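# Stand the coat stand upright inside the yellow tape

## Task

Get the coat stand standing upright with every one of its four feet within the yellow-taped area, none resting on the tape itself. If it topples or is left leaning, the task fails, and it only counts if the stand stays in place without the robot supporting it. At the end, open the gripper and move the robot away.

## Robot and tools

ROBOT. A Hello Robot Stretch 3 with a single arm: a two-wheeled base (0.33 m long, 0.34 m wide), a lift travelling up a mast, and a telescoping arm that sticks out to the robot's right side. The base can only drive straight or spin in place; it cannot slide sideways, so moving the gripper forward or back means driving the base. Spinning in place pivots about the wheel-axle midpoint, 0.05 m behind the front edge; with the arm retracted and wrist folded the robot sweeps a 0.28 m radius circle, more if the wrist is unfolded. A loose object may occasionally get nudged by an outside push.

FRAMES. Base frame: origin on the floor midway between the wheels, x forward, y left, z up. hand_pose is reported in this frame, at the point where closed fingertips meet. Odometry frame is the base frame at the start. Headings and turns are positive to the left (counter-clockwise seen from above).

execute_actions takes "actions", a list run in order (empty list just returns the current state and images). Each action can hold "robot", "steps" (1 to 450 control steps at 30 per second, default 1) and "until" (ends the action early when all its conditions hold). {"steps": n} alone waits. "robot" is one command, a list of up to 8 commands run one after another, or {"stop": true} which brakes everything and clears the queue. A command may contain:
- "base": exactly one of {"translate_m": d}, a relative drive in metres from wherever the base is when the command begins, forward positive, |d| at most 1; or {"rotate_rad": d}, a relative spin in radians, left positive, |d| at most 3.2.
- "joints": absolute targets by name; unnamed joints keep their current goal. Ranges: lift_m 0 to 1.1 (arm height on mast, m); arm_m 0 to 0.52 (extension, m); wrist_yaw_rad -1.345 to 4.42 (0 along the arm, positive toward the front, 3.0 folded over the base); wrist_pitch_rad -1.57 to 0.451 (0 level, negative tips fingers down); wrist_roll_rad -2.911 to 2.911 (0 fingers side by side); gripper_m -0.089 to 0.179 (bigger is wider; the real fingertip gap is about 0.007 m less when nearly shut, 0.025 m less fully open, zero below 0.007); head_pan_rad -3.953 to 1.73 (0 forward, positive left, -1.57 faces along the arm); head_tilt_rad -1.53 to 0.419 (negative looks down).
- "contact_limits": {"arm_m": effort percent 1 to 100}, making that arm motion halt when its motor effort reaches the value (negative direction when retracting). Lower is gentler; too low halts instantly.
- inside a queue, {"pause_s": s} waits up to 15 s.
A new command acts immediately and discards the rest of any earlier queue. A queued command starts only after everything in the previous one ended "done" ("off_target" also passes for gripper_m and base). A bad ending or refused goal drops the remainder. A call with any invalid action or out-of-range number is rejected entirely. To wait for everything to finish use "steps": 450 with "until": {"robot": {"status": "ended"}}. Other conditions compare fields, e.g. {"lift_m": [">", 0.3]} or a status word / ["!=", "moving"]; "any" with {"status": "ended"} fires when the first motion ends.

zoom_image: "camera" (head_camera, nav_camera or wrist_camera) and "region" [x0, y0, x1, y1] in pixels of that camera's latest image, top-left origin, at most 504x504. head_camera and nav_camera move with head_pan_rad/head_tilt_rad; wrist_camera rides on the gripper.

finished_scene: pass "scene" (its number) to end it; irreversible, and the reply reports success.

RESULTS. Each result is one instant plus an image from every camera. base_status shows progress like (translate_m +0.12 of +0.30). joint_goals, joint_status (moving, done, off_target, contact_stop, time_out, stopped, not_commanded, torque_fault), measured_speeds, refusals/queue/queue_left. "done" means within tolerance, so never wait on an exact "=". on_its_own appears when the robot changed a goal itself, a joint is slack or servo-off, a motor at rest shows unusual effort (likely pushing or loaded), or base_tilt drifts 3 degrees or more from the start. lidar_m: 12 distances in 30 degree sectors, first straight ahead, counter-clockwise, 0.17 m above floor. wrist_depth_mm and head_depth_mm are 7x7 grids of median depths. motor_effort is percent, positive pushing the joint higher, peak in brackets; readings carry fixed biases and noise. base_tilt is in degrees, forward/right positive. Odometry counts wheel turns, so slip looks like motion.

SPEED. Full base speed (0.30 m/s, 1.9 rad/s) only when lift_m below 0.30, arm_m below 0.03 and wrist_yaw_rad above 2.54; otherwise 0.10 m/s and 0.63 rad/s.

GRIPPER. Grip by commanding gripper_m smaller than the object's width (smaller squeezes harder); release by going at least 0.02 above where the pads made contact. Readings and "done" do not confirm a grasp. Overly hard squeezing triggers a stall guard that softens grip, so things can slip; send a different value to re-squeeze.

CAUTIONS. Fold or unfold the wrist only with lift_m 0.32 to 0.95, wrist_pitch_rad -0.4, roll near 0; once folded, lift may go down to 0.25. With wrist_yaw_rad below -0.4 keep pitch at -0.5 or lower. Pushing something immovable with the gripper above roughly 0.45 m can tip the robot, more so with raised contact limits or a repeated push after a contact_stop. Do not drive while holding or pressing on something fixed; if snagged, reverse the last move in small steps, lift the gripper off, and lower lift_m to about 0.2 if still tipped. Arm and lift stop on firm contact and then go slack until recommanded. Wrist servos can shut off for 10 s after sustained strain (torque_fault). Avoid drops, slams, hard hits and tipping the stand. Before finishing, open the gripper, back away, and let every motion end, since the final hold brakes anything still moving.

Each tool is called by a JSON object that holds its "op" and its "data", one argument or row to a line.

## Session

{"op": "execute_actions", "data": {
  "actions": []
}}

Scene clock: 0.00 s.
robot.base_odometry: x=+0.000 y=+0.000 heading=+0.000 (m, m, rad; robot's odometry frame)
robot.turned_by_wheels: +0.000 (rad since the last result)
robot.turned_by_imu: +0.000 (rad since the last result)
robot.base_tilt: forward=+0.1 right=-1.8 (deg)
robot.lidar_m: 1.15 2.66 1.94 1.60 1.89 1.20 1.49 1.20 1.86 1.87 1.92 2.37
robot.head_depth_mm: 1783 2636 3469 3450 3407 3372 2387 / 1776 2624 3407 3456 2702 2728 2363 / 1813 2340 3401 3331 2690 2643 2275 / 1803 2348 3348 3342 2640 2607 2371 / 1817 2331 3286 3249 2604 2592 2358 / 1804 2510 3254 3230 2568 2545 2326 / 1804 2517 3268 3249 2545 2517 2341
robot.base_status: not_commanded
robot.joint_positions: lift_m=+0.508 arm_m=+0.002 wrist_yaw_rad=+3.085 wrist_pitch_rad=-0.592 wrist_roll_rad=-0.018 gripper_m=+0.037 head_pan_rad=-0.012 head_tilt_rad=-0.018
robot.joint_goals: lift_m=+0.508 arm_m=+0.002 wrist_yaw_rad=+3.085 wrist_pitch_rad=-0.592 wrist_roll_rad=-0.018 gripper_m=+0.037 head_pan_rad=-0.012 head_tilt_rad=-0.018
robot.joint_status: lift_m=not_commanded arm_m=not_commanded wrist_yaw_rad=not_commanded wrist_pitch_rad=not_commanded wrist_roll_rad=not_commanded gripper_m=not_commanded head_pan_rad=not_commanded head_tilt_rad=not_commanded
robot.measured_speeds: translate_m=+0.000 rotate_rad=+0.000 lift_m=+0.000 arm_m=+0.000 wrist_yaw_rad=+0.000 wrist_pitch_rad=+0.000 wrist_roll_rad=+0.000 head_pan_rad=+0.000 head_tilt_rad=+0.000
robot: refusals=0 queue=idle queue_left=0
robot.motor_effort: left_wheel=+0 right_wheel=+0 lift_m=+43 arm_m=+0 wrist_yaw_rad=+0 wrist_pitch_rad=+6 wrist_roll_rad=+0 gripper_m=+0 head_pan_rad=+0 head_tilt_rad=+3 (%)
robot.hand_pose: x=-0.0100 y=+0.0521 z=+0.4837 quat_wxyz=(+0.224, +0.675, +0.189, +0.677) (m; robot's base frame)
robot.wrist_depth_mm: - - - - - - - / - - - - - - - / - - - - - - - / 923 922 903 918 927 903 899 / 821 795 799 789 823 785 794 / 703 702 728 693 - 684 688 / 626 633 - - 614 607 607
pictures: head_camera (sideways: a quarter turn clockwise sets it upright), nav_camera (sideways: a quarter turn counterclockwise sets it upright), wrist_camera
Images, in order (width x height): head_camera 896x504, nav_camera 672x504, wrist_camera 644x364.

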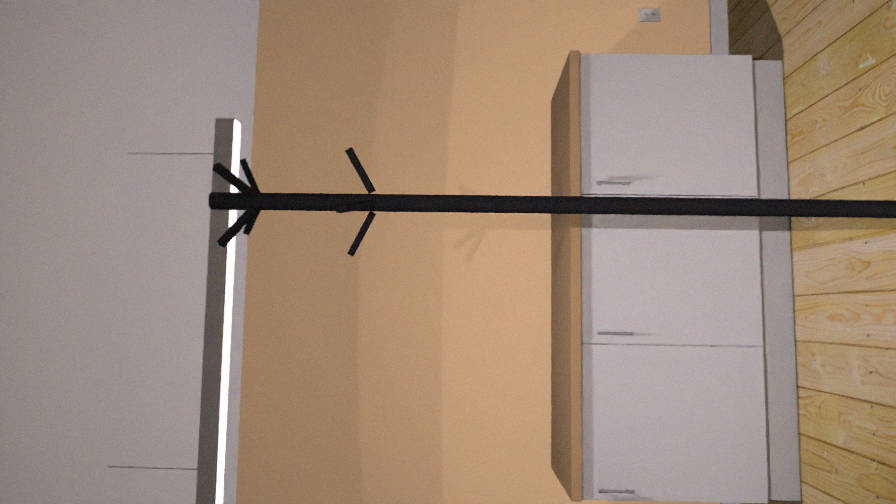

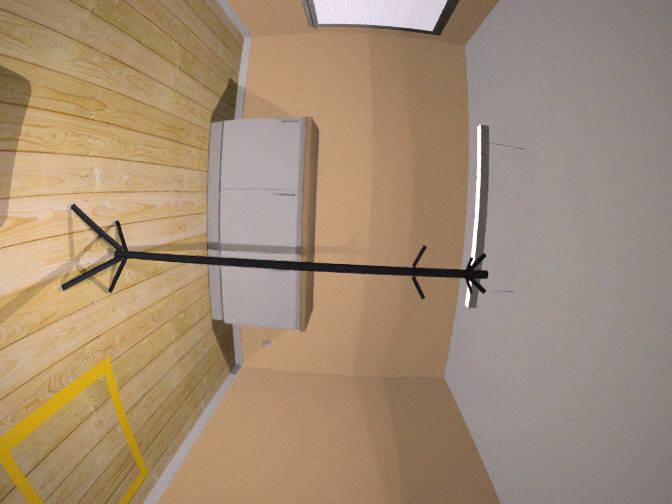

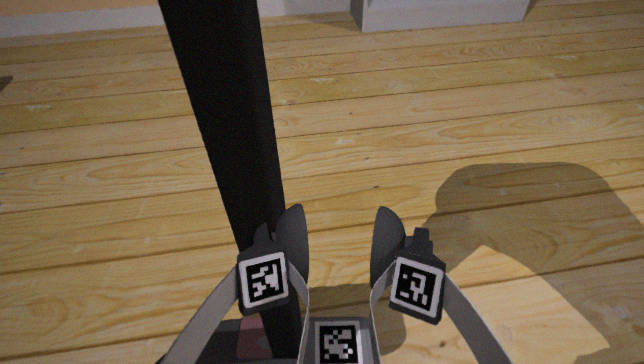

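{"op": "execute_actions", "data": {
  "actions": [
    {"robot":{"joints":{"head_pan_rad":-0.4,"head_tilt_rad":-0.75}},"steps":90,"until":{"robot":{"status":"ended"}}}
  ]
}}

Scene clock: 3.40 s.
robot.base_odometry: x=+0.000 y=+0.000 heading=+0.000 (m, m, rad; robot's odometry frame)
robot.turned_by_wheels: +0.000 (rad since the last result)
robot.turned_by_imu: +0.000 (rad since the last result)
robot.base_tilt: forward=+0.2 right=-1.7 (deg)
robot.lidar_m: 1.15 2.67 1.94 1.60 1.89 1.20 1.49 1.20 1.87 1.88 1.92 2.37
robot.head_depth_mm: 2321 2476 2543 2022 1642 1363 1175 / 2614 2864 2695 2033 1634 1373 1181 / 3037 3273 2713 2039 1640 1373 1174 / 3217 3484 2714 2046 1636 1383 1183 / 2913 2799 2698 2072 1604 1383 1182 / 2491 2586 2722 2009 1612 1389 1190 / 2345 2437 2604 2074 1657 1389 1190
robot.base_status: not_commanded
robot.joint_positions: lift_m=+0.508 arm_m=+0.002 wrist_yaw_rad=+3.085 wrist_pitch_rad=-0.592 wrist_roll_rad=-0.018 gripper_m=+0.037 head_pan_rad=-0.393 head_tilt_rad=-0.740
robot.joint_goals: lift_m=+0.508 arm_m=+0.002 wrist_yaw_rad=+3.085 wrist_pitch_rad=-0.592 wrist_roll_rad=-0.018 gripper_m=+0.037 head_pan_rad=-0.400 head_tilt_rad=-0.750
robot.joint_status: lift_m=not_commanded arm_m=not_commanded wrist_yaw_rad=not_commanded wrist_pitch_rad=not_commanded wrist_roll_rad=not_commanded gripper_m=not_commanded head_pan_rad=done head_tilt_rad=done
robot.measured_speeds: translate_m=+0.000 rotate_rad=+0.000 lift_m=+0.000 arm_m=+0.000 wrist_yaw_rad=+0.000 wrist_pitch_rad=+0.000 wrist_roll_rad=+0.000 head_pan_rad=+0.000 head_tilt_rad=+0.000
robot: refusals=0 queue=done queue_left=0
robot.motor_effort: left_wheel=-1(1) right_wheel=+0(0) lift_m=+44(44) arm_m=+0(1) wrist_yaw_rad=+0(0) wrist_pitch_rad=+6(6) wrist_roll_rad=+0(0) gripper_m=+0(0) head_pan_rad=-4(27) head_tilt_rad=-5(41) (%)
robot.hand_pose: x=-0.0100 y=+0.0521 z=+0.4837 quat_wxyz=(+0.224, +0.675, +0.189, +0.677) (m; robot's base frame)
robot.wrist_depth_mm: - - - - - - - / - - - - - - - / - - - - - - - / 929 926 926 916 906 890 915 / 804 804 793 775 825 786 781 / 691 702 719 681 - 688 685 / 631 628 - - 619 619 617
pictures: head_camera (sideways: a quarter turn clockwise sets it upright), nav_camera (sideways: a quarter turn counterclockwise sets it upright), wrist_camera
camera_calibration (this result's frames):
head_camera: T_world_to_cam=[[-0.609292, 0.224172, -0.760599, 1.01215], [0.327111, 0.944843, 0.0164362, -0.0237993], [0.722331, -0.238786, -0.649014, 0.797657], [0, 0, 0, 1]] pos_world=[0.0483097, -0.0139409, 1.28792]
nav_camera: T_world_to_cam=[[0.665563, -0.249751, 0.703314, -0.880973], [-0.384479, -0.92242, 0.0362847, 0.00517437], [0.639689, -0.294559, -0.709953, 0.876913], [0, 0, 0, 1]] pos_world=[0.0273809, 0.0430517, 1.24198]
wrist_camera: T_world_to_cam=[[0.999936, 0.0100128, 0.00523957, 0.0149377], [0.0108221, -0.714905, -0.699137, 0.405125], [-0.0032545, 0.699149, -0.714968, 0.47098], [0, 0, 0, 1]] pos_world=[-0.0177883, -0.039809, 0.619896]
Images, in order (width x height): head_camera 896x504, nav_camera 672x504, wrist_camera 644x364.

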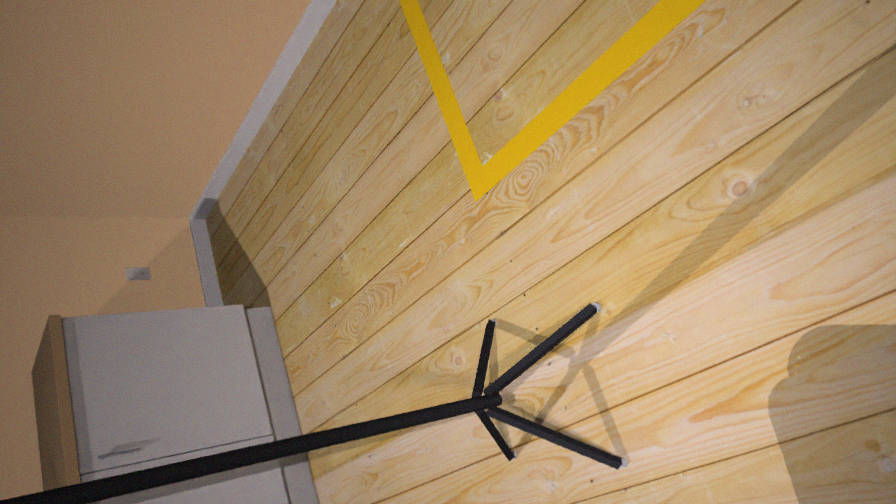

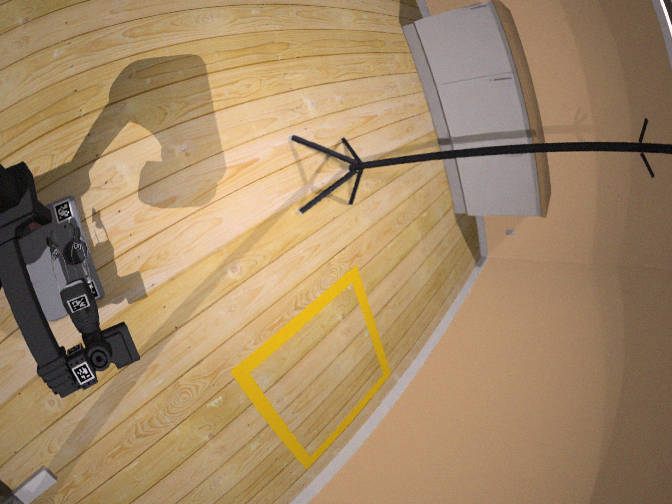

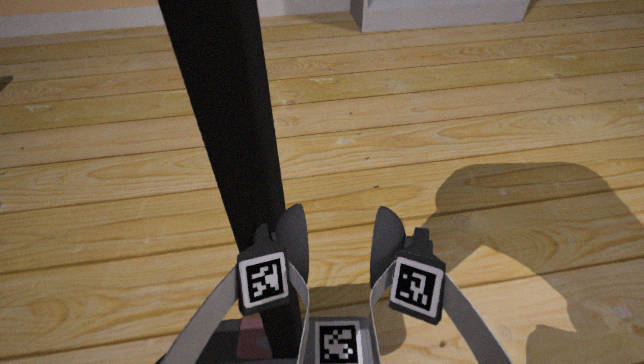

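{"op": "execute_actions", "data": {
  "actions": [
    {"robot":[{"base":{"rotate_rad":0.35},"joints":{"lift_m":0.28}},{"base":{"translate_m":0.62}},{"base":{"rotate_rad":0.91}},{"joints":{"lift_m":0.45,"wrist_pitch_rad":-0.4,"head_pan_rad":-1.6,"head_tilt_rad":-0.9}},{"joints":{"wrist_yaw_rad":0,"gripper_m":0.17}},{"joints":{"wrist_pitch_rad":0}}],"steps":450,"until":{"robot":{"status":"ended"}}}
  ]
}}

Scene clock: 39.03 s.
robot.base_odometry: x=+0.582 y=+0.213 heading=+1.260 (m, m, rad; robot's odometry frame)
robot.turned_by_wheels: +1.260 (rad since the last result)
robot.turned_by_imu: +1.245 (rad since the last result)
robot.base_tilt: forward=+0.1 right=-1.9 (deg)
robot.lidar_m: 1.52 1.44 1.85 1.72 2.12 1.80 2.07 2.02 2.14 0.60 2.03 2.33
robot.head_depth_mm: 2702 2619 2081 1716 1459 1265 1126 / 2896 2684 2104 1728 1465 1279 1160 / 2010 2330 1971 1655 1418 1303 - / 2004 2318 2118 1745 1482 1249 1128 / 1904 2210 2137 1750 1494 1281 1133 / 1819 2073 2140 1760 1485 1296 1134 / 1743 1987 2171 1772 1492 1286 1140
robot.base_status: done (rotate_rad +0.9098 of +0.9100)
robot.joint_positions: lift_m=+0.449 arm_m=+0.002 wrist_yaw_rad=+0.003 wrist_pitch_rad=-0.025 wrist_roll_rad=-0.018 gripper_m=+0.170 head_pan_rad=-1.593 head_tilt_rad=-0.889
robot.joint_goals: lift_m=+0.450 arm_m=+0.002 wrist_yaw_rad=+0.000 wrist_pitch_rad=+0.000 wrist_roll_rad=-0.018 gripper_m=+0.170 head_pan_rad=-1.600 head_tilt_rad=-0.900
robot.joint_status: lift_m=done arm_m=not_commanded wrist_yaw_rad=done wrist_pitch_rad=done wrist_roll_rad=not_commanded gripper_m=done head_pan_rad=done head_tilt_rad=done
robot.measured_speeds: translate_m=+0.000 rotate_rad=+0.000 lift_m=+0.000 arm_m=+0.000 wrist_yaw_rad=+0.000 wrist_pitch_rad=+0.000 wrist_roll_rad=+0.000 head_pan_rad=+0.000 head_tilt_rad=+0.000
robot: refusals=0 queue=done queue_left=0
robot.motor_effort: left_wheel=-4(12) right_wheel=+5(15) lift_m=+63(66) arm_m=+0(0) wrist_yaw_rad=-3(4) wrist_pitch_rad=+12(9) wrist_roll_rad=+0(0) gripper_m=+0(84) head_pan_rad=-4(37) head_tilt_rad=-5(20) (%)
robot.hand_pose: x=-0.0206 y=-0.4024 z=+0.5576 quat_wxyz=(+0.714, +0.010, -0.700, -0.008) (m; robot's base frame)
robot.wrist_depth_mm: - - - - - - - / - - - - - - - / - - - - - - - / - - - - - - - / - - - - - - - / - - - - - - - / 971 958 - 942 968 - 905
pictures: head_camera (sideways: a quarter turn clockwise sets it upright), nav_camera (sideways: a quarter turn counterclockwise sets it upright), wrist_camera
camera_calibration (this result's frames):
head_camera: T_world_to_cam=[[-0.00946175, 0.754489, -0.656245, 0.8725], [0.999097, 0.0343168, 0.0250492, -0.0391075], [0.0414195, -0.655415, -0.754132, 0.938527], [0, 0, 0, 1]] pos_world=[0.00845427, -0.041825, 1.28133]
nav_camera: T_world_to_cam=[[0.00620762, -0.80705, 0.59045, -0.729889], [-0.999168, 0.0188015, 0.0362032, 0.00903702], [-0.0403192, -0.590183, -0.806262, 1.0063], [0, 0, 0, 1]] pos_world=[0.0541335, 0.00467273, 1.24198]
wrist_camera: T_world_to_cam=[[-0.997579, -0.0568696, 0.0400138, -0.0577453], [-0.0519248, 0.226492, -0.972628, 0.661977], [0.0462502, -0.972351, -0.228897, -0.101087], [0, 0, 0, 1]] pos_world=[-0.0185573, -0.251509, 0.62303]
Images, in order (width x height): head_camera 896x504, nav_camera 672x504, wrist_camera 644x364.

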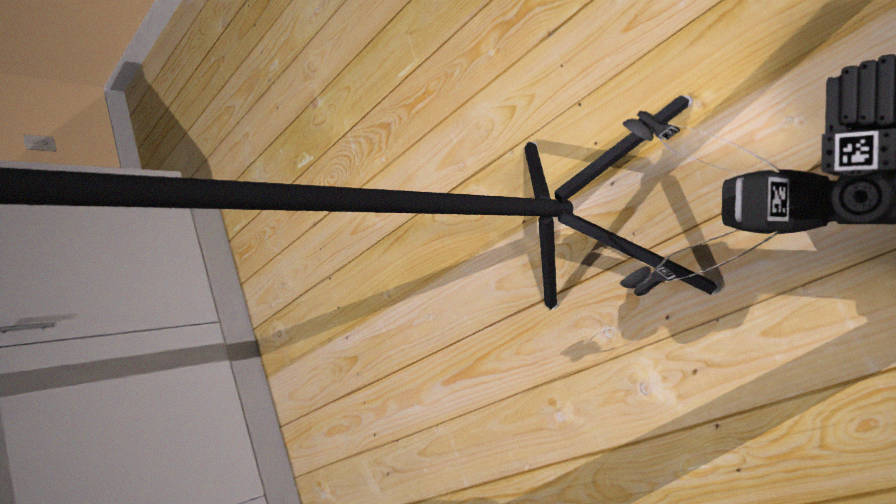

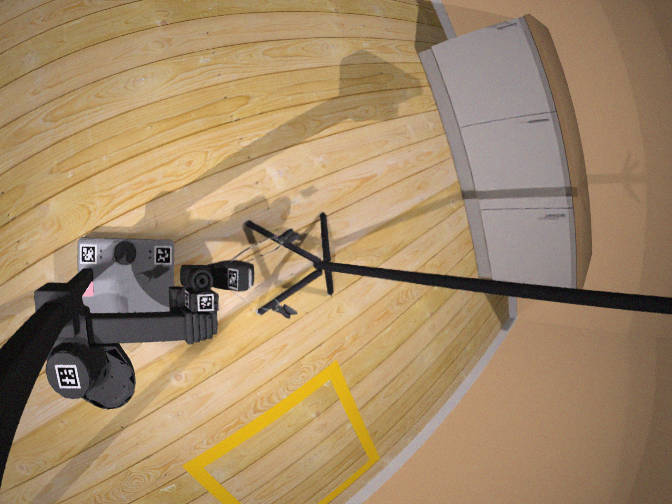

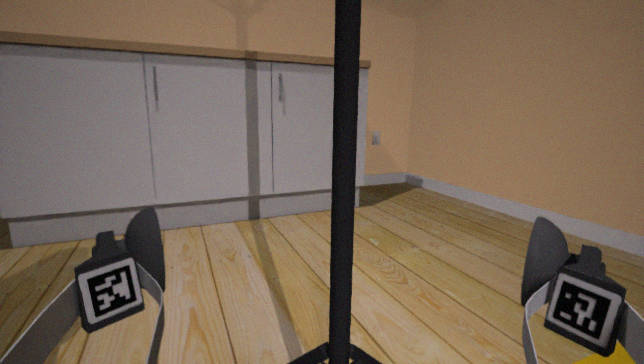

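{"op": "execute_actions", "data": {
  "actions": [
    {"robot":[{"joints":{"lift_m":0.2}},{"joints":{"arm_m":0.275}},{"joints":{"gripper_m":-0.02}},{"base":{"translate_m":-0.2}}],"steps":450,"until":{"robot":{"status":"ended"}}}
  ]
}}

Scene clock: 54.43 s.
robot.base_odometry: x=+0.521 y=+0.022 heading=+1.260 (m, m, rad; robot's odometry frame)
robot.turned_by_wheels: +0.000 (rad since the last result)
robot.turned_by_imu: +0.000 (rad since the last result)
robot.base_tilt: forward=+0.2 right=-1.9 (deg)
robot.lidar_m: 1.72 1.60 2.03 1.70 2.03 1.65 1.89 1.85 1.95 0.64 0.65 2.24
robot.head_depth_mm: 2420 2577 2090 1712 1456 1273 1121 / 2815 2705 2093 1732 1463 1277 1126 / 2872 2681 2113 1735 1462 1224 1131 / 2119 2428 2135 1728 1464 1281 1136 / 1993 2295 2053 1672 1387 1279 1136 / 634 2060 2078 1745 1479 1266 1138 / 1834 2062 2177 1754 1486 1297 1135
robot.base_status: done (translate_m -0.2000 of -0.2000)
robot.joint_positions: lift_m=+0.201 arm_m=+0.275 wrist_yaw_rad=+0.003 wrist_pitch_rad=-0.023 wrist_roll_rad=-0.018 gripper_m=-0.020 head_pan_rad=-1.593 head_tilt_rad=-0.890
robot.joint_goals: lift_m=+0.200 arm_m=+0.275 wrist_yaw_rad=+0.000 wrist_pitch_rad=+0.000 wrist_roll_rad=-0.018 gripper_m=-0.020 head_pan_rad=-1.600 head_tilt_rad=-0.900
robot.joint_status: lift_m=done arm_m=done wrist_yaw_rad=done wrist_pitch_rad=done wrist_roll_rad=not_commanded gripper_m=done head_pan_rad=done head_tilt_rad=done
robot.measured_speeds: translate_m=+0.000 rotate_rad=+0.000 lift_m=+0.000 arm_m=+0.000 wrist_yaw_rad=+0.000 wrist_pitch_rad=+0.000 wrist_roll_rad=+0.000 head_pan_rad=+0.000 head_tilt_rad=+0.000
robot: refusals=0 queue=done queue_left=0
robot.motor_effort: left_wheel=-3(17) right_wheel=+4(40) lift_m=+24(63) arm_m=+4(4) wrist_yaw_rad=-3(55) wrist_pitch_rad=+11(12) wrist_roll_rad=+0(0) gripper_m=-8(84) head_pan_rad=-3(4) head_tilt_rad=-6(6) (%)
robot.hand_pose: x=-0.0206 y=-0.6753 z=+0.3093 quat_wxyz=(+0.714, +0.010, -0.700, -0.007) (m; robot's base frame)
robot.wrist_depth_mm: - - - - - - - / - - - - - - - / - - - - - - - / - - - - - - - / 219 - - - - - - / 219 761 760 - 801 793 785 / 196 527 535 582 587 593 607
pictures: head_camera (sideways: a quarter turn clockwise sets it upright), nav_camera (sideways: a quarter turn counterclockwise sets it upright), wrist_camera
camera_calibration (this result's frames):
head_camera: T_world_to_cam=[[-0.00906851, 0.754932, -0.65574, 0.87184], [0.999114, 0.0337924, 0.0250869, -0.0391567], [0.0410979, -0.654931, -0.75457, 0.939098], [0, 0, 0, 1]] pos_world=[0.00843333, -0.0418125, 1.2813]
nav_camera: T_world_to_cam=[[0.00578867, -0.807448, 0.58991, -0.729183], [-0.999158, 0.0192849, 0.036201, 0.00903983], [-0.0406068, -0.589623, -0.806657, 1.00681], [0, 0, 0, 1]] pos_world=[0.0541367, 0.0046884, 1.24198]
wrist_camera: T_world_to_cam=[[-0.997599, -0.0564388, 0.0401297, -0.0631668], [-0.0518394, 0.224381, -0.973122, 0.481096], [0.0459174, -0.972866, -0.226768, -0.424281], [0, 0, 0, 1]] pos_world=[-0.0185935, -0.524282, 0.374486]
Images, in order (width x height): head_camera 896x504, nav_camera 672x504, wrist_camera 644x364.

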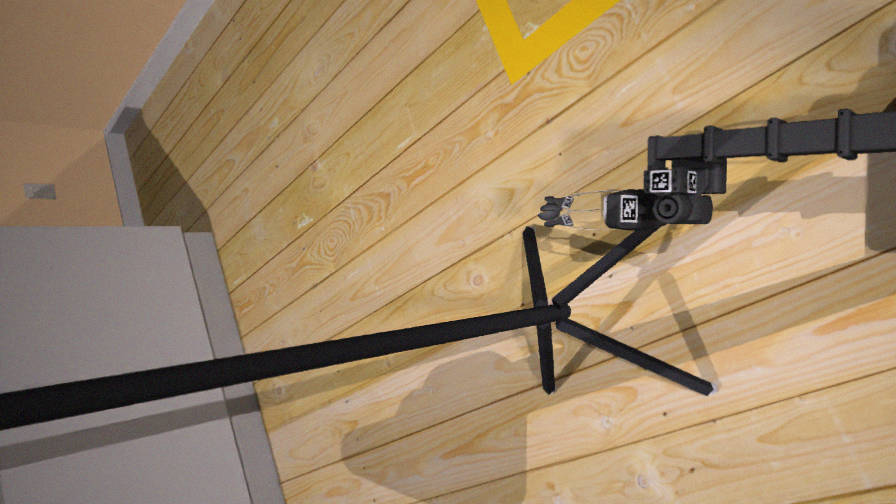

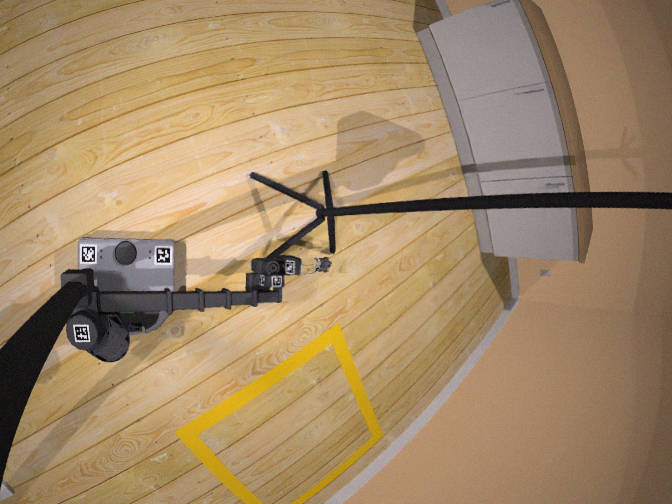

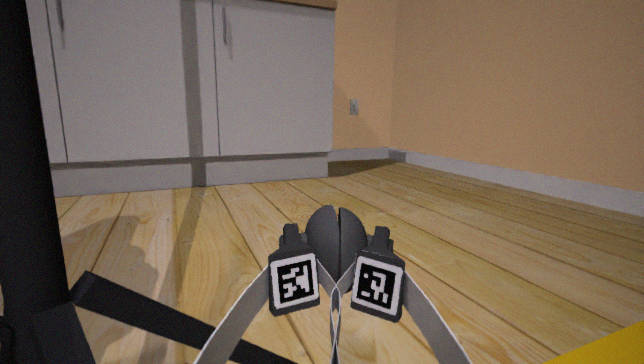

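{"op": "execute_actions", "data": {
  "actions": [
    {"robot":[{"joints":{"lift_m":0.4,"arm_m":0,"wrist_pitch_rad":-0.4}},{"joints":{"wrist_yaw_rad":3.0,"head_pan_rad":0,"head_tilt_rad":-1.0}},{"joints":{"lift_m":0.27}},{"base":{"translate_m":0.6}},{"base":{"rotate_rad":-1.26}},{"base":{"translate_m":0.68}},{"base":{"rotate_rad":-1.85}}],"steps":450,"until":{"robot":{"status":"ended"}}},
    {"steps":300,"until":{"robot":{"status":"ended"}}}
  ]
}}

Scene clock: 82.93 s.
robot.base_odometry: x=+1.385 y=+0.593 heading=-1.850 (m, m, rad; robot's odometry frame)
robot.turned_by_wheels: -3.110 (rad since the last result)
robot.turned_by_imu: -3.057 (rad since the last result)
robot.base_tilt: forward=+0.1 right=-1.9 (deg)
robot.lidar_m: 0.55 2.29 1.54 1.20 1.19 1.89 1.49 1.17 1.52 2.39 2.51 2.68
robot.head_depth_mm: 2499 2205 1832 1569 1379 1220 1103 / 2477 2217 1845 1586 1380 1229 1101 / 2338 2245 1863 1595 1364 1234 1108 / 586 2110 1791 1553 1343 1238 1105 / 2176 2270 1894 1605 1406 1242 1119 / 2078 2269 1891 1603 1401 1248 1114 / 2030 2224 1900 1626 1418 1250 1126
robot.base_status: done (rotate_rad -1.8498 of -1.8500)
robot.joint_positions: lift_m=+0.271 arm_m=+0.002 wrist_yaw_rad=+2.997 wrist_pitch_rad=-0.414 wrist_roll_rad=-0.018 gripper_m=-0.020 head_pan_rad=-0.007 head_tilt_rad=-0.989
robot.joint_goals: lift_m=+0.270 arm_m=+0.000 wrist_yaw_rad=+3.000 wrist_pitch_rad=-0.400 wrist_roll_rad=-0.018 gripper_m=-0.020 head_pan_rad=+0.000 head_tilt_rad=-1.000
robot.joint_status: lift_m=done arm_m=done wrist_yaw_rad=done wrist_pitch_rad=done wrist_roll_rad=not_commanded gripper_m=done head_pan_rad=done head_tilt_rad=done
robot.measured_speeds: translate_m=+0.000 rotate_rad=+0.000 lift_m=+0.000 arm_m=+0.000 wrist_yaw_rad=+0.000 wrist_pitch_rad=+0.000 wrist_roll_rad=+0.000 head_pan_rad=+0.000 head_tilt_rad=+0.000
robot: refusals=0 queue=done queue_left=0
robot.motor_effort: left_wheel=+3(13) right_wheel=-4(12) lift_m=+23(64) arm_m=-5(7) wrist_yaw_rad=+2(5) wrist_pitch_rad=+7(8) wrist_roll_rad=+0(0) gripper_m=-9(9) head_pan_rad=+3(38) head_tilt_rad=-6(19) (%)
robot.hand_pose: x=+0.0110 y=+0.0754 z=+0.2841 quat_wxyz=(+0.194, +0.694, +0.097, +0.686) (m; robot's base frame)
robot.wrist_depth_mm: 923 - - - - - - / - - - - - - - / 972 966 971 968 953 976 959 / 749 737 734 735 737 736 726 / 596 606 604 - 588 599 603 / 503 520 - - 513 498 501 / - - - - 432 434 434
pictures: head_camera (sideways: a quarter turn clockwise sets it upright), nav_camera (sideways: a quarter turn counterclockwise sets it upright), wrist_camera
camera_calibration (this result's frames):
head_camera: T_world_to_cam=[[-0.815957, -0.0206667, -0.577743, 0.775139], [-0.0469163, 0.998432, 0.0305454, -0.0398787], [0.576206, 0.0520293, -0.815647, 1.01525], [0, 0, 0, 1]] pos_world=[0.0456178, 0.00301307, 1.27713]
nav_camera: T_world_to_cam=[[0.861737, 0.0182678, 0.507027, -0.62643], [0.000180712, -0.999363, 0.0356991, 0.00360202], [0.507356, -0.0306716, -0.861191, 1.07436], [0, 0, 0, 1]] pos_world=[-0.00526642, 0.0479955, 1.24272]
wrist_camera: T_world_to_cam=[[0.99668, -0.0796676, 0.0168163, -0.00181825], [-0.0326437, -0.580173, -0.813839, 0.304911], [0.074593, 0.810588, -0.580847, 0.264709], [0, 0, 0, 1]] pos_world=[-0.00797981, -0.0378136, 0.401935]
Images, in order (width x height): head_camera 896x504, nav_camera 672x504, wrist_camera 644x364.

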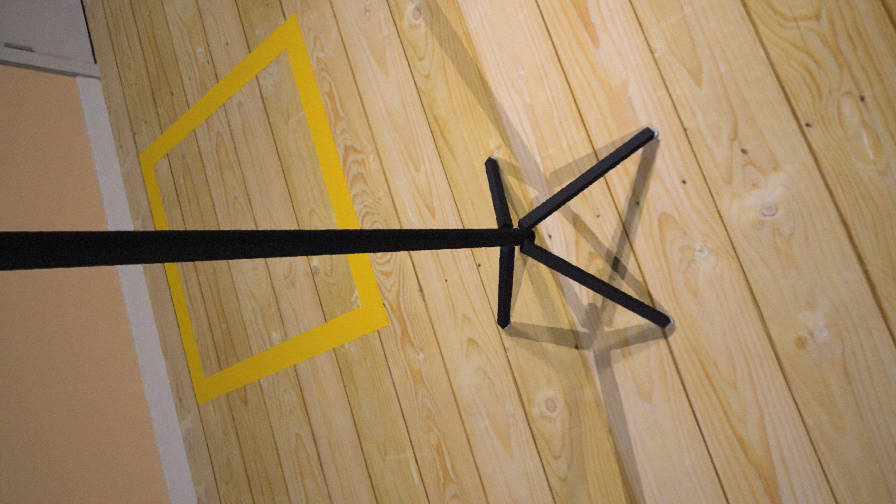

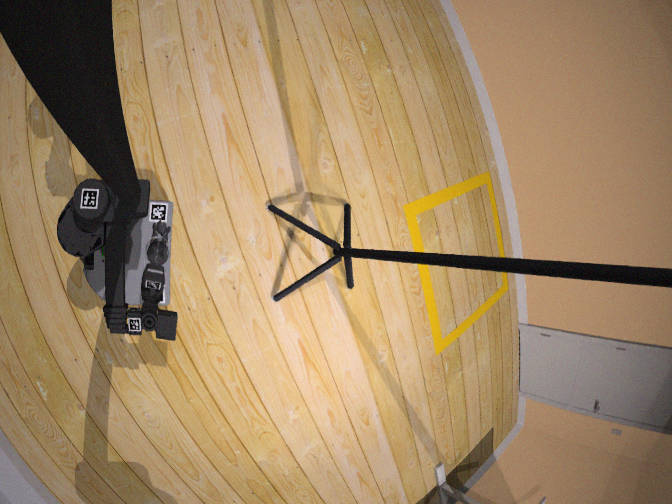

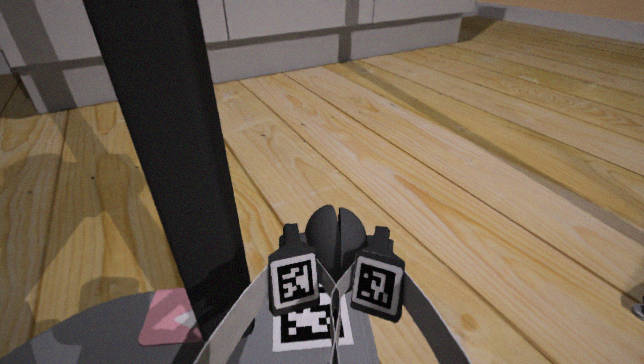

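{"op": "execute_actions", "data": {
  "actions": [
    {"robot":[{"base":{"translate_m":0.3}},{"joints":{"lift_m":0.32}},{"base":{"translate_m":0.6}}],"steps":450,"until":{"robot":{"status":"ended"}}}
  ]
}}

Scene clock: 98.07 s.
robot.base_odometry: x=+1.137 y=-0.272 heading=-1.850 (m, m, rad; robot's odometry frame)
robot.turned_by_wheels: +0.000 (rad since the last result)
robot.turned_by_imu: +0.003 (rad since the last result)
robot.base_tilt: forward=+0.1 right=-2.0 (deg)
robot.lidar_m: 0.27 0.29 0.17 1.57 1.56 1.66 2.33 1.98 2.49 2.38 2.14 1.87
robot.head_depth_mm: 1606 1923 1827 1570 1377 1219 1099 / 1539 1845 1854 1593 1384 1223 1102 / 1487 1762 1862 1592 1388 1228 1104 / 1418 1676 1855 1591 1394 1232 1094 / 1354 1601 1812 1610 1403 694 1094 / 1315 1527 1783 1628 334 1221 1113 / 1275 1464 1697 - 1404 1252 1122
robot.base_status: done (translate_m +0.6000 of +0.6000)
robot.joint_positions: lift_m=+0.319 arm_m=+0.002 wrist_yaw_rad=+2.998 wrist_pitch_rad=-0.415 wrist_roll_rad=-0.018 gripper_m=-0.020 head_pan_rad=-0.007 head_tilt_rad=-0.989
robot.joint_goals: lift_m=+0.320 arm_m=+0.000 wrist_yaw_rad=+3.000 wrist_pitch_rad=-0.400 wrist_roll_rad=-0.018 gripper_m=-0.020 head_pan_rad=+0.000 head_tilt_rad=-1.000
robot.joint_status: lift_m=done arm_m=done wrist_yaw_rad=done wrist_pitch_rad=done wrist_roll_rad=not_commanded gripper_m=done head_pan_rad=done head_tilt_rad=done
robot.measured_speeds: translate_m=+0.000 rotate_rad=+0.000 lift_m=+0.000 arm_m=+0.000 wrist_yaw_rad=+0.000 wrist_pitch_rad=+0.000 wrist_roll_rad=+0.000 head_pan_rad=+0.000 head_tilt_rad=+0.000
robot: refusals=0 queue=done queue_left=0
robot.motor_effort: left_wheel=+9(31) right_wheel=+3(68) lift_m=+61(67) arm_m=-4(4) wrist_yaw_rad=+2(2) wrist_pitch_rad=+7(7) wrist_roll_rad=+0(1) gripper_m=-9(9) head_pan_rad=+3(3) head_tilt_rad=-6(5) (%)
robot.hand_pose: x=+0.0110 y=+0.0754 z=+0.3328 quat_wxyz=(+0.194, +0.694, +0.097, +0.686) (m; robot's base frame)
robot.wrist_depth_mm: - - - - - - - / - - - - - - - / - - - - - - - / 831 842 835 841 833 816 839 / 683 673 679 - 670 666 618 / 571 568 - - 570 272 219 / 492 514 - - 464 476 224
pictures: head_camera (sideways: a quarter turn clockwise sets it upright), nav_camera (sideways: a quarter turn counterclockwise sets it upright), wrist_camera
camera_calibration (this result's frames):
head_camera: T_world_to_cam=[[-0.816327, -0.0206826, -0.57722, 0.774461], [-0.0469191, 0.998431, 0.0305797, -0.0399233], [0.575682, 0.0520457, -0.816016, 1.01573], [0, 0, 0, 1]] pos_world=[0.0456019, 0.00301406, 1.27711]
nav_camera: T_world_to_cam=[[0.862061, 0.0182849, 0.506475, -0.625712], [0.000226012, -0.999363, 0.0356947, 0.00360749], [0.506805, -0.0306565, -0.861516, 1.07479], [0, 0, 0, 1]] pos_world=[-0.0053054, 0.0479955, 1.24272]
wrist_camera: T_world_to_cam=[[0.996683, -0.0796238, 0.0168062, -0.0026271], [-0.032638, -0.5803, -0.813748, 0.344557], [0.0745464, 0.810501, -0.580974, 0.293086], [0, 0, 0, 1]] pos_world=[-0.0079845, -0.0378093, 0.450702]
Images, in order (width x height): head_camera 896x504, nav_camera 672x504, wrist_camera 644x364.

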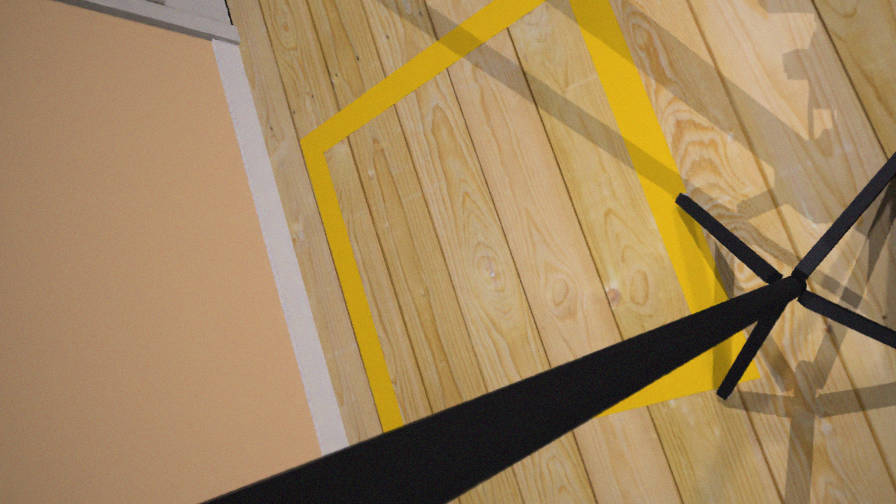

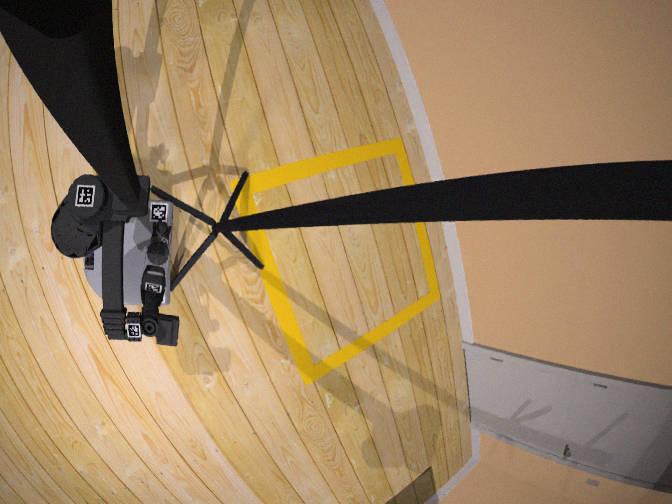

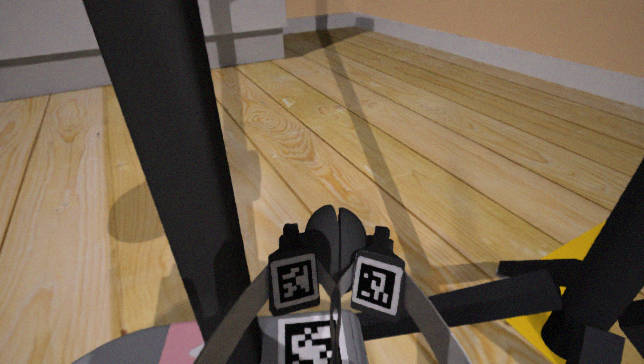

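{"op": "execute_actions", "data": {
  "actions": [
    {"robot":[{"base":{"rotate_rad":-0.12},"joints":{"head_tilt_rad":-1.35}},{"base":{"translate_m":0.6}}],"steps":450,"until":{"robot":{"status":"ended"}}}
  ]
}}

Scene clock: 110.10 s.
robot.base_odometry: x=+0.904 y=-0.825 heading=-1.970 (m, m, rad; robot's odometry frame)
robot.turned_by_wheels: -0.120 (rad since the last result)
robot.turned_by_imu: -0.115 (rad since the last result)
robot.base_tilt: forward=+0.1 right=-1.8 (deg)
robot.lidar_m: 0.98 0.95 0.98 0.18 0.18 1.93 2.93 2.51 2.93 2.38 1.86 1.30
robot.head_depth_mm: 1472 1476 1394 1300 1248 1180 1114 / 1389 1489 1402 1324 1241 - 1110 / 1288 1482 1405 1324 1251 - 1112 / 1192 1466 1411 1329 1261 - - / 1119 1411 1420 1334 1258 - - / 1051 1301 1424 1345 1272 1216 - / 996 1215 1408 1362 1282 1211 -
robot.base_status: done (translate_m +0.6000 of +0.6000)
robot.joint_positions: lift_m=+0.319 arm_m=+0.002 wrist_yaw_rad=+2.998 wrist_pitch_rad=-0.415 wrist_roll_rad=-0.018 gripper_m=-0.020 head_pan_rad=-0.006 head_tilt_rad=-1.335
robot.joint_goals: lift_m=+0.320 arm_m=+0.000 wrist_yaw_rad=+3.000 wrist_pitch_rad=-0.400 wrist_roll_rad=-0.018 gripper_m=-0.020 head_pan_rad=+0.000 head_tilt_rad=-1.350
robot.joint_status: lift_m=done arm_m=done wrist_yaw_rad=done wrist_pitch_rad=done wrist_roll_rad=not_commanded gripper_m=done head_pan_rad=done head_tilt_rad=done
robot.measured_speeds: translate_m=+0.000 rotate_rad=+0.000 lift_m=+0.000 arm_m=+0.000 wrist_yaw_rad=+0.000 wrist_pitch_rad=+0.000 wrist_roll_rad=+0.000 head_pan_rad=+0.000 head_tilt_rad=+0.000
robot: refusals=0 queue=done queue_left=0
robot.motor_effort: left_wheel=+15(20) right_wheel=-7(9) lift_m=+61(62) arm_m=-4(4) wrist_yaw_rad=+1(2) wrist_pitch_rad=+7(7) wrist_roll_rad=+0(0) gripper_m=-9(8) head_pan_rad=+3(3) head_tilt_rad=-8(33) (%)
robot.hand_pose: x=+0.0110 y=+0.0754 z=+0.3328 quat_wxyz=(+0.194, +0.694, +0.097, +0.686) (m; robot's base frame)
robot.wrist_depth_mm: - - - - - 951 768 / - - - - - 970 823 / - - - - - - 847 / 839 859 830 800 803 812 798 / 680 680 671 - 341 669 661 / 569 572 - - 563 544 565 / 491 525 - - 273 472 483
pictures: head_camera (sideways: a quarter turn clockwise sets it upright), nav_camera (sideways: a quarter turn counterclockwise sets it upright), wrist_camera
camera_calibration (this result's frames):
head_camera: T_world_to_cam=[[-0.963655, -0.0198807, -0.266407, 0.370524], [-0.0335674, 0.998335, 0.0469197, -0.0612599], [0.265031, 0.054157, -0.962718, 1.20821], [0, 0, 0, 1]] pos_world=[0.0347875, 0.00309112, 1.26475]
nav_camera: T_world_to_cam=[[0.982703, 0.0176638, 0.184343, -0.206911], [0.0121014, -0.999438, 0.0312558, 0.00932914], [0.184792, -0.0284844, -0.982365, 1.23366], [0, 0, 0, 1]] pos_world=[-0.0247511, 0.0481189, 1.24976]
wrist_camera: T_world_to_cam=[[0.996683, -0.0796238, 0.0168044, -0.00262576], [-0.0326412, -0.58032, -0.813734, 0.344554], [0.0745445, 0.810487, -0.580994, 0.293089], [0, 0, 0, 1]] pos_world=[-0.00798448, -0.0378024, 0.450703]
Images, in order (width x height): head_camera 896x504, nav_camera 672x504, wrist_camera 644x364.

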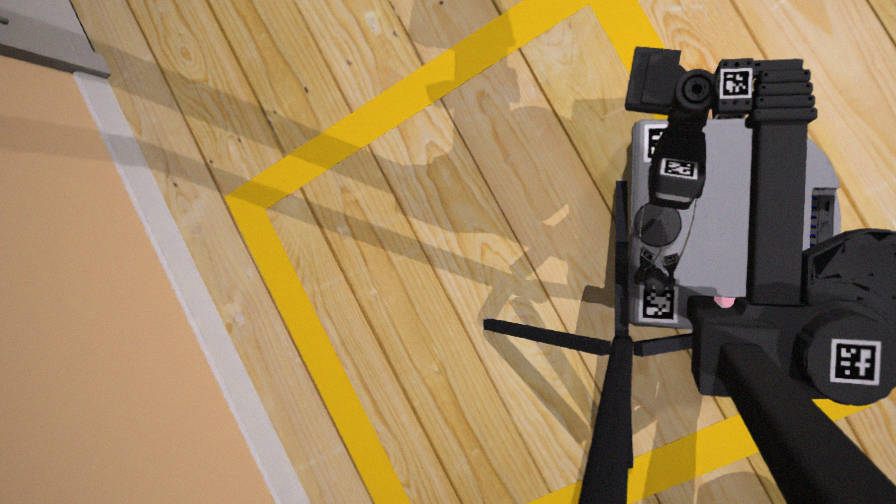

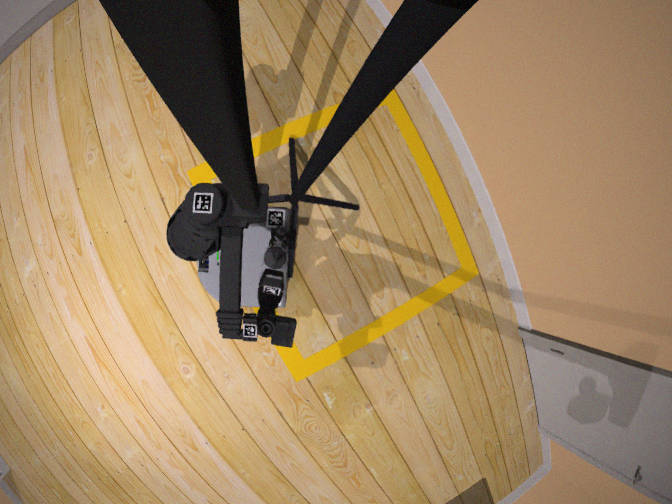

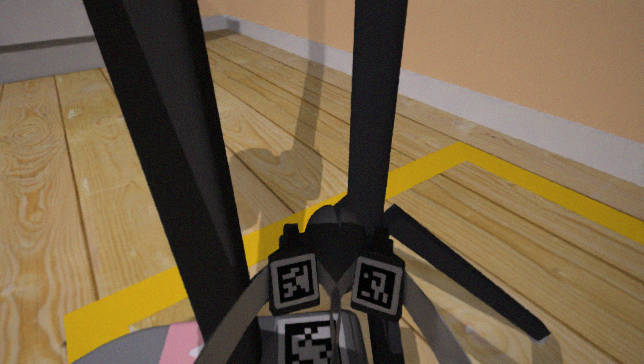

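{"op": "execute_actions", "data": {
  "actions": [
    {"robot":[{"base":{"translate_m":0.1}},{"joints":{"lift_m":0.28,"head_tilt_rad":-1.0,"head_pan_rad":0.2},"base":{"translate_m":-0.7}}],"steps":450,"until":{"robot":{"status":"ended"}}}
  ]
}}

Scene clock: 120.63 s.
robot.base_odometry: x=+1.137 y=-0.272 heading=-1.970 (m, m, rad; robot's odometry frame)
robot.turned_by_wheels: +0.000 (rad since the last result)
robot.turned_by_imu: -0.003 (rad since the last result)
robot.base_tilt: forward=+0.2 right=-1.8 (deg)
robot.lidar_m: 0.75 0.65 1.52 1.62 1.56 1.60 2.39 1.96 2.10 2.38 2.15 2.06
robot.head_depth_mm: 1525 1838 1806 1559 1369 1212 1094 / 1482 1780 1819 1564 1378 1225 1104 / 1443 1708 1836 1573 1383 1219 1099 / 1331 1599 1762 1493 1359 1234 1115 / 1345 1588 1812 1593 1390 1236 1118 / 1311 1549 1777 1588 1401 1238 1119 / 1275 1483 1747 1599 1407 1244 1119
robot.base_status: done (translate_m -0.7000 of -0.7000)
robot.joint_positions: lift_m=+0.281 arm_m=+0.002 wrist_yaw_rad=+2.998 wrist_pitch_rad=-0.415 wrist_roll_rad=-0.018 gripper_m=-0.020 head_pan_rad=+0.193 head_tilt_rad=-1.000
robot.joint_goals: lift_m=+0.280 arm_m=+0.000 wrist_yaw_rad=+3.000 wrist_pitch_rad=-0.400 wrist_roll_rad=-0.018 gripper_m=-0.020 head_pan_rad=+0.200 head_tilt_rad=-1.000
robot.joint_status: lift_m=done arm_m=done wrist_yaw_rad=done wrist_pitch_rad=done wrist_roll_rad=not_commanded gripper_m=done head_pan_rad=done head_tilt_rad=done
robot.measured_speeds: translate_m=+0.000 rotate_rad=+0.000 lift_m=+0.000 arm_m=+0.000 wrist_yaw_rad=+0.000 wrist_pitch_rad=+0.000 wrist_roll_rad=+0.000 head_pan_rad=+0.000 head_tilt_rad=+0.000
robot: refusals=0 queue=done queue_left=0
robot.motor_effort: left_wheel=+3(24) right_wheel=-4(17) lift_m=+23(61) arm_m=-4(4) wrist_yaw_rad=+1(1) wrist_pitch_rad=+7(7) wrist_roll_rad=+0(0) gripper_m=-9(8) head_pan_rad=+3(21) head_tilt_rad=+0(26) (%)
robot.hand_pose: x=+0.0110 y=+0.0754 z=+0.2940 quat_wxyz=(+0.194, +0.694, +0.097, +0.686) (m; robot's base frame)
robot.wrist_depth_mm: - - - - - - - / - - - - - - - / - 985 963 - 992 984 969 / 760 777 770 764 754 738 739 / 613 603 615 - 620 616 604 / 529 520 - - 525 511 515 / 467 - - - 446 441 439
pictures: head_camera (sideways: a quarter turn clockwise sets it upright), nav_camera (sideways: a quarter turn counterclockwise sets it upright), wrist_camera
camera_calibration (this result's frames):
head_camera: T_world_to_cam=[[-0.802209, -0.183373, -0.568185, 0.762604], [-0.243656, 0.969361, 0.0311683, -0.039489], [0.545061, 0.163446, -0.82231, 1.0241], [0, 0, 0, 1]] pos_world=[0.0439489, 0.0107351, 1.27666]
nav_camera: T_world_to_cam=[[0.846742, 0.189942, 0.49694, -0.613198], [0.198796, -0.979394, 0.0356168, 0.00249805], [0.493465, 0.0686312, -0.867054, 1.08206], [0, 0, 0, 1]] pos_world=[-0.0152367, 0.0446553, 1.24284]
wrist_camera: T_world_to_cam=[[0.996684, -0.0796203, 0.016804, -0.00197326], [-0.0326401, -0.580326, -0.81373, 0.312989], [0.0745412, 0.810483, -0.581, 0.270556], [0, 0, 0, 1]] pos_world=[-0.00798486, -0.0378024, 0.411915]
Images, in order (width x height): head_camera 896x504, nav_camera 672x504, wrist_camera 644x364.

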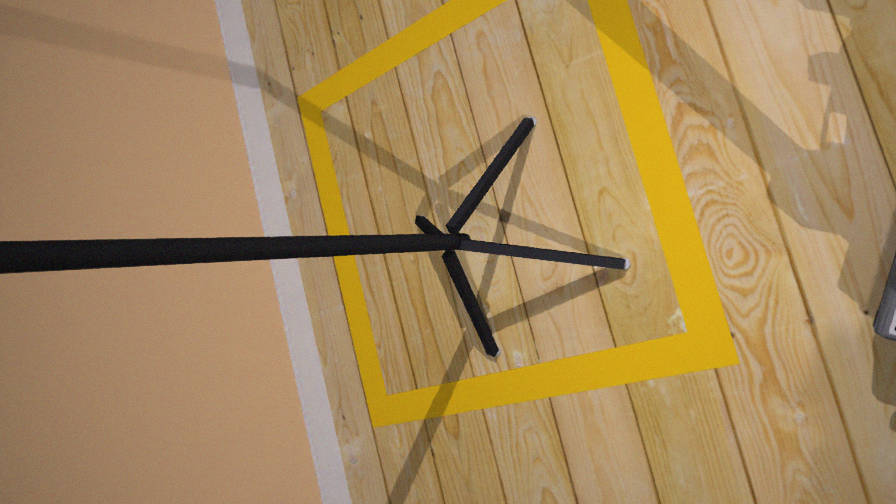

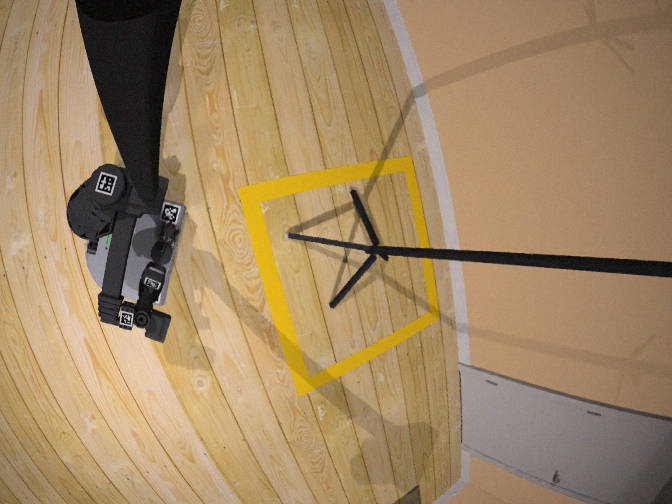

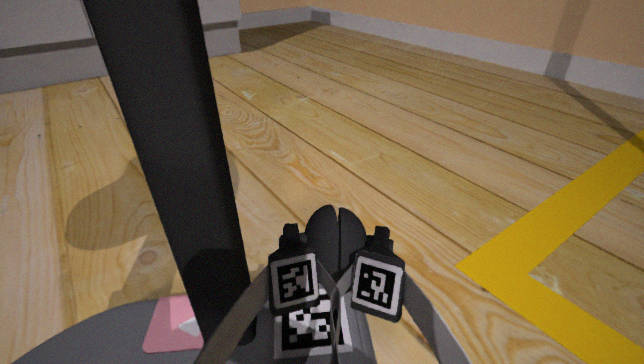

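{"op": "finished_scene", "data": {
  "scene": 1
}}

The scene is finished: the task was done.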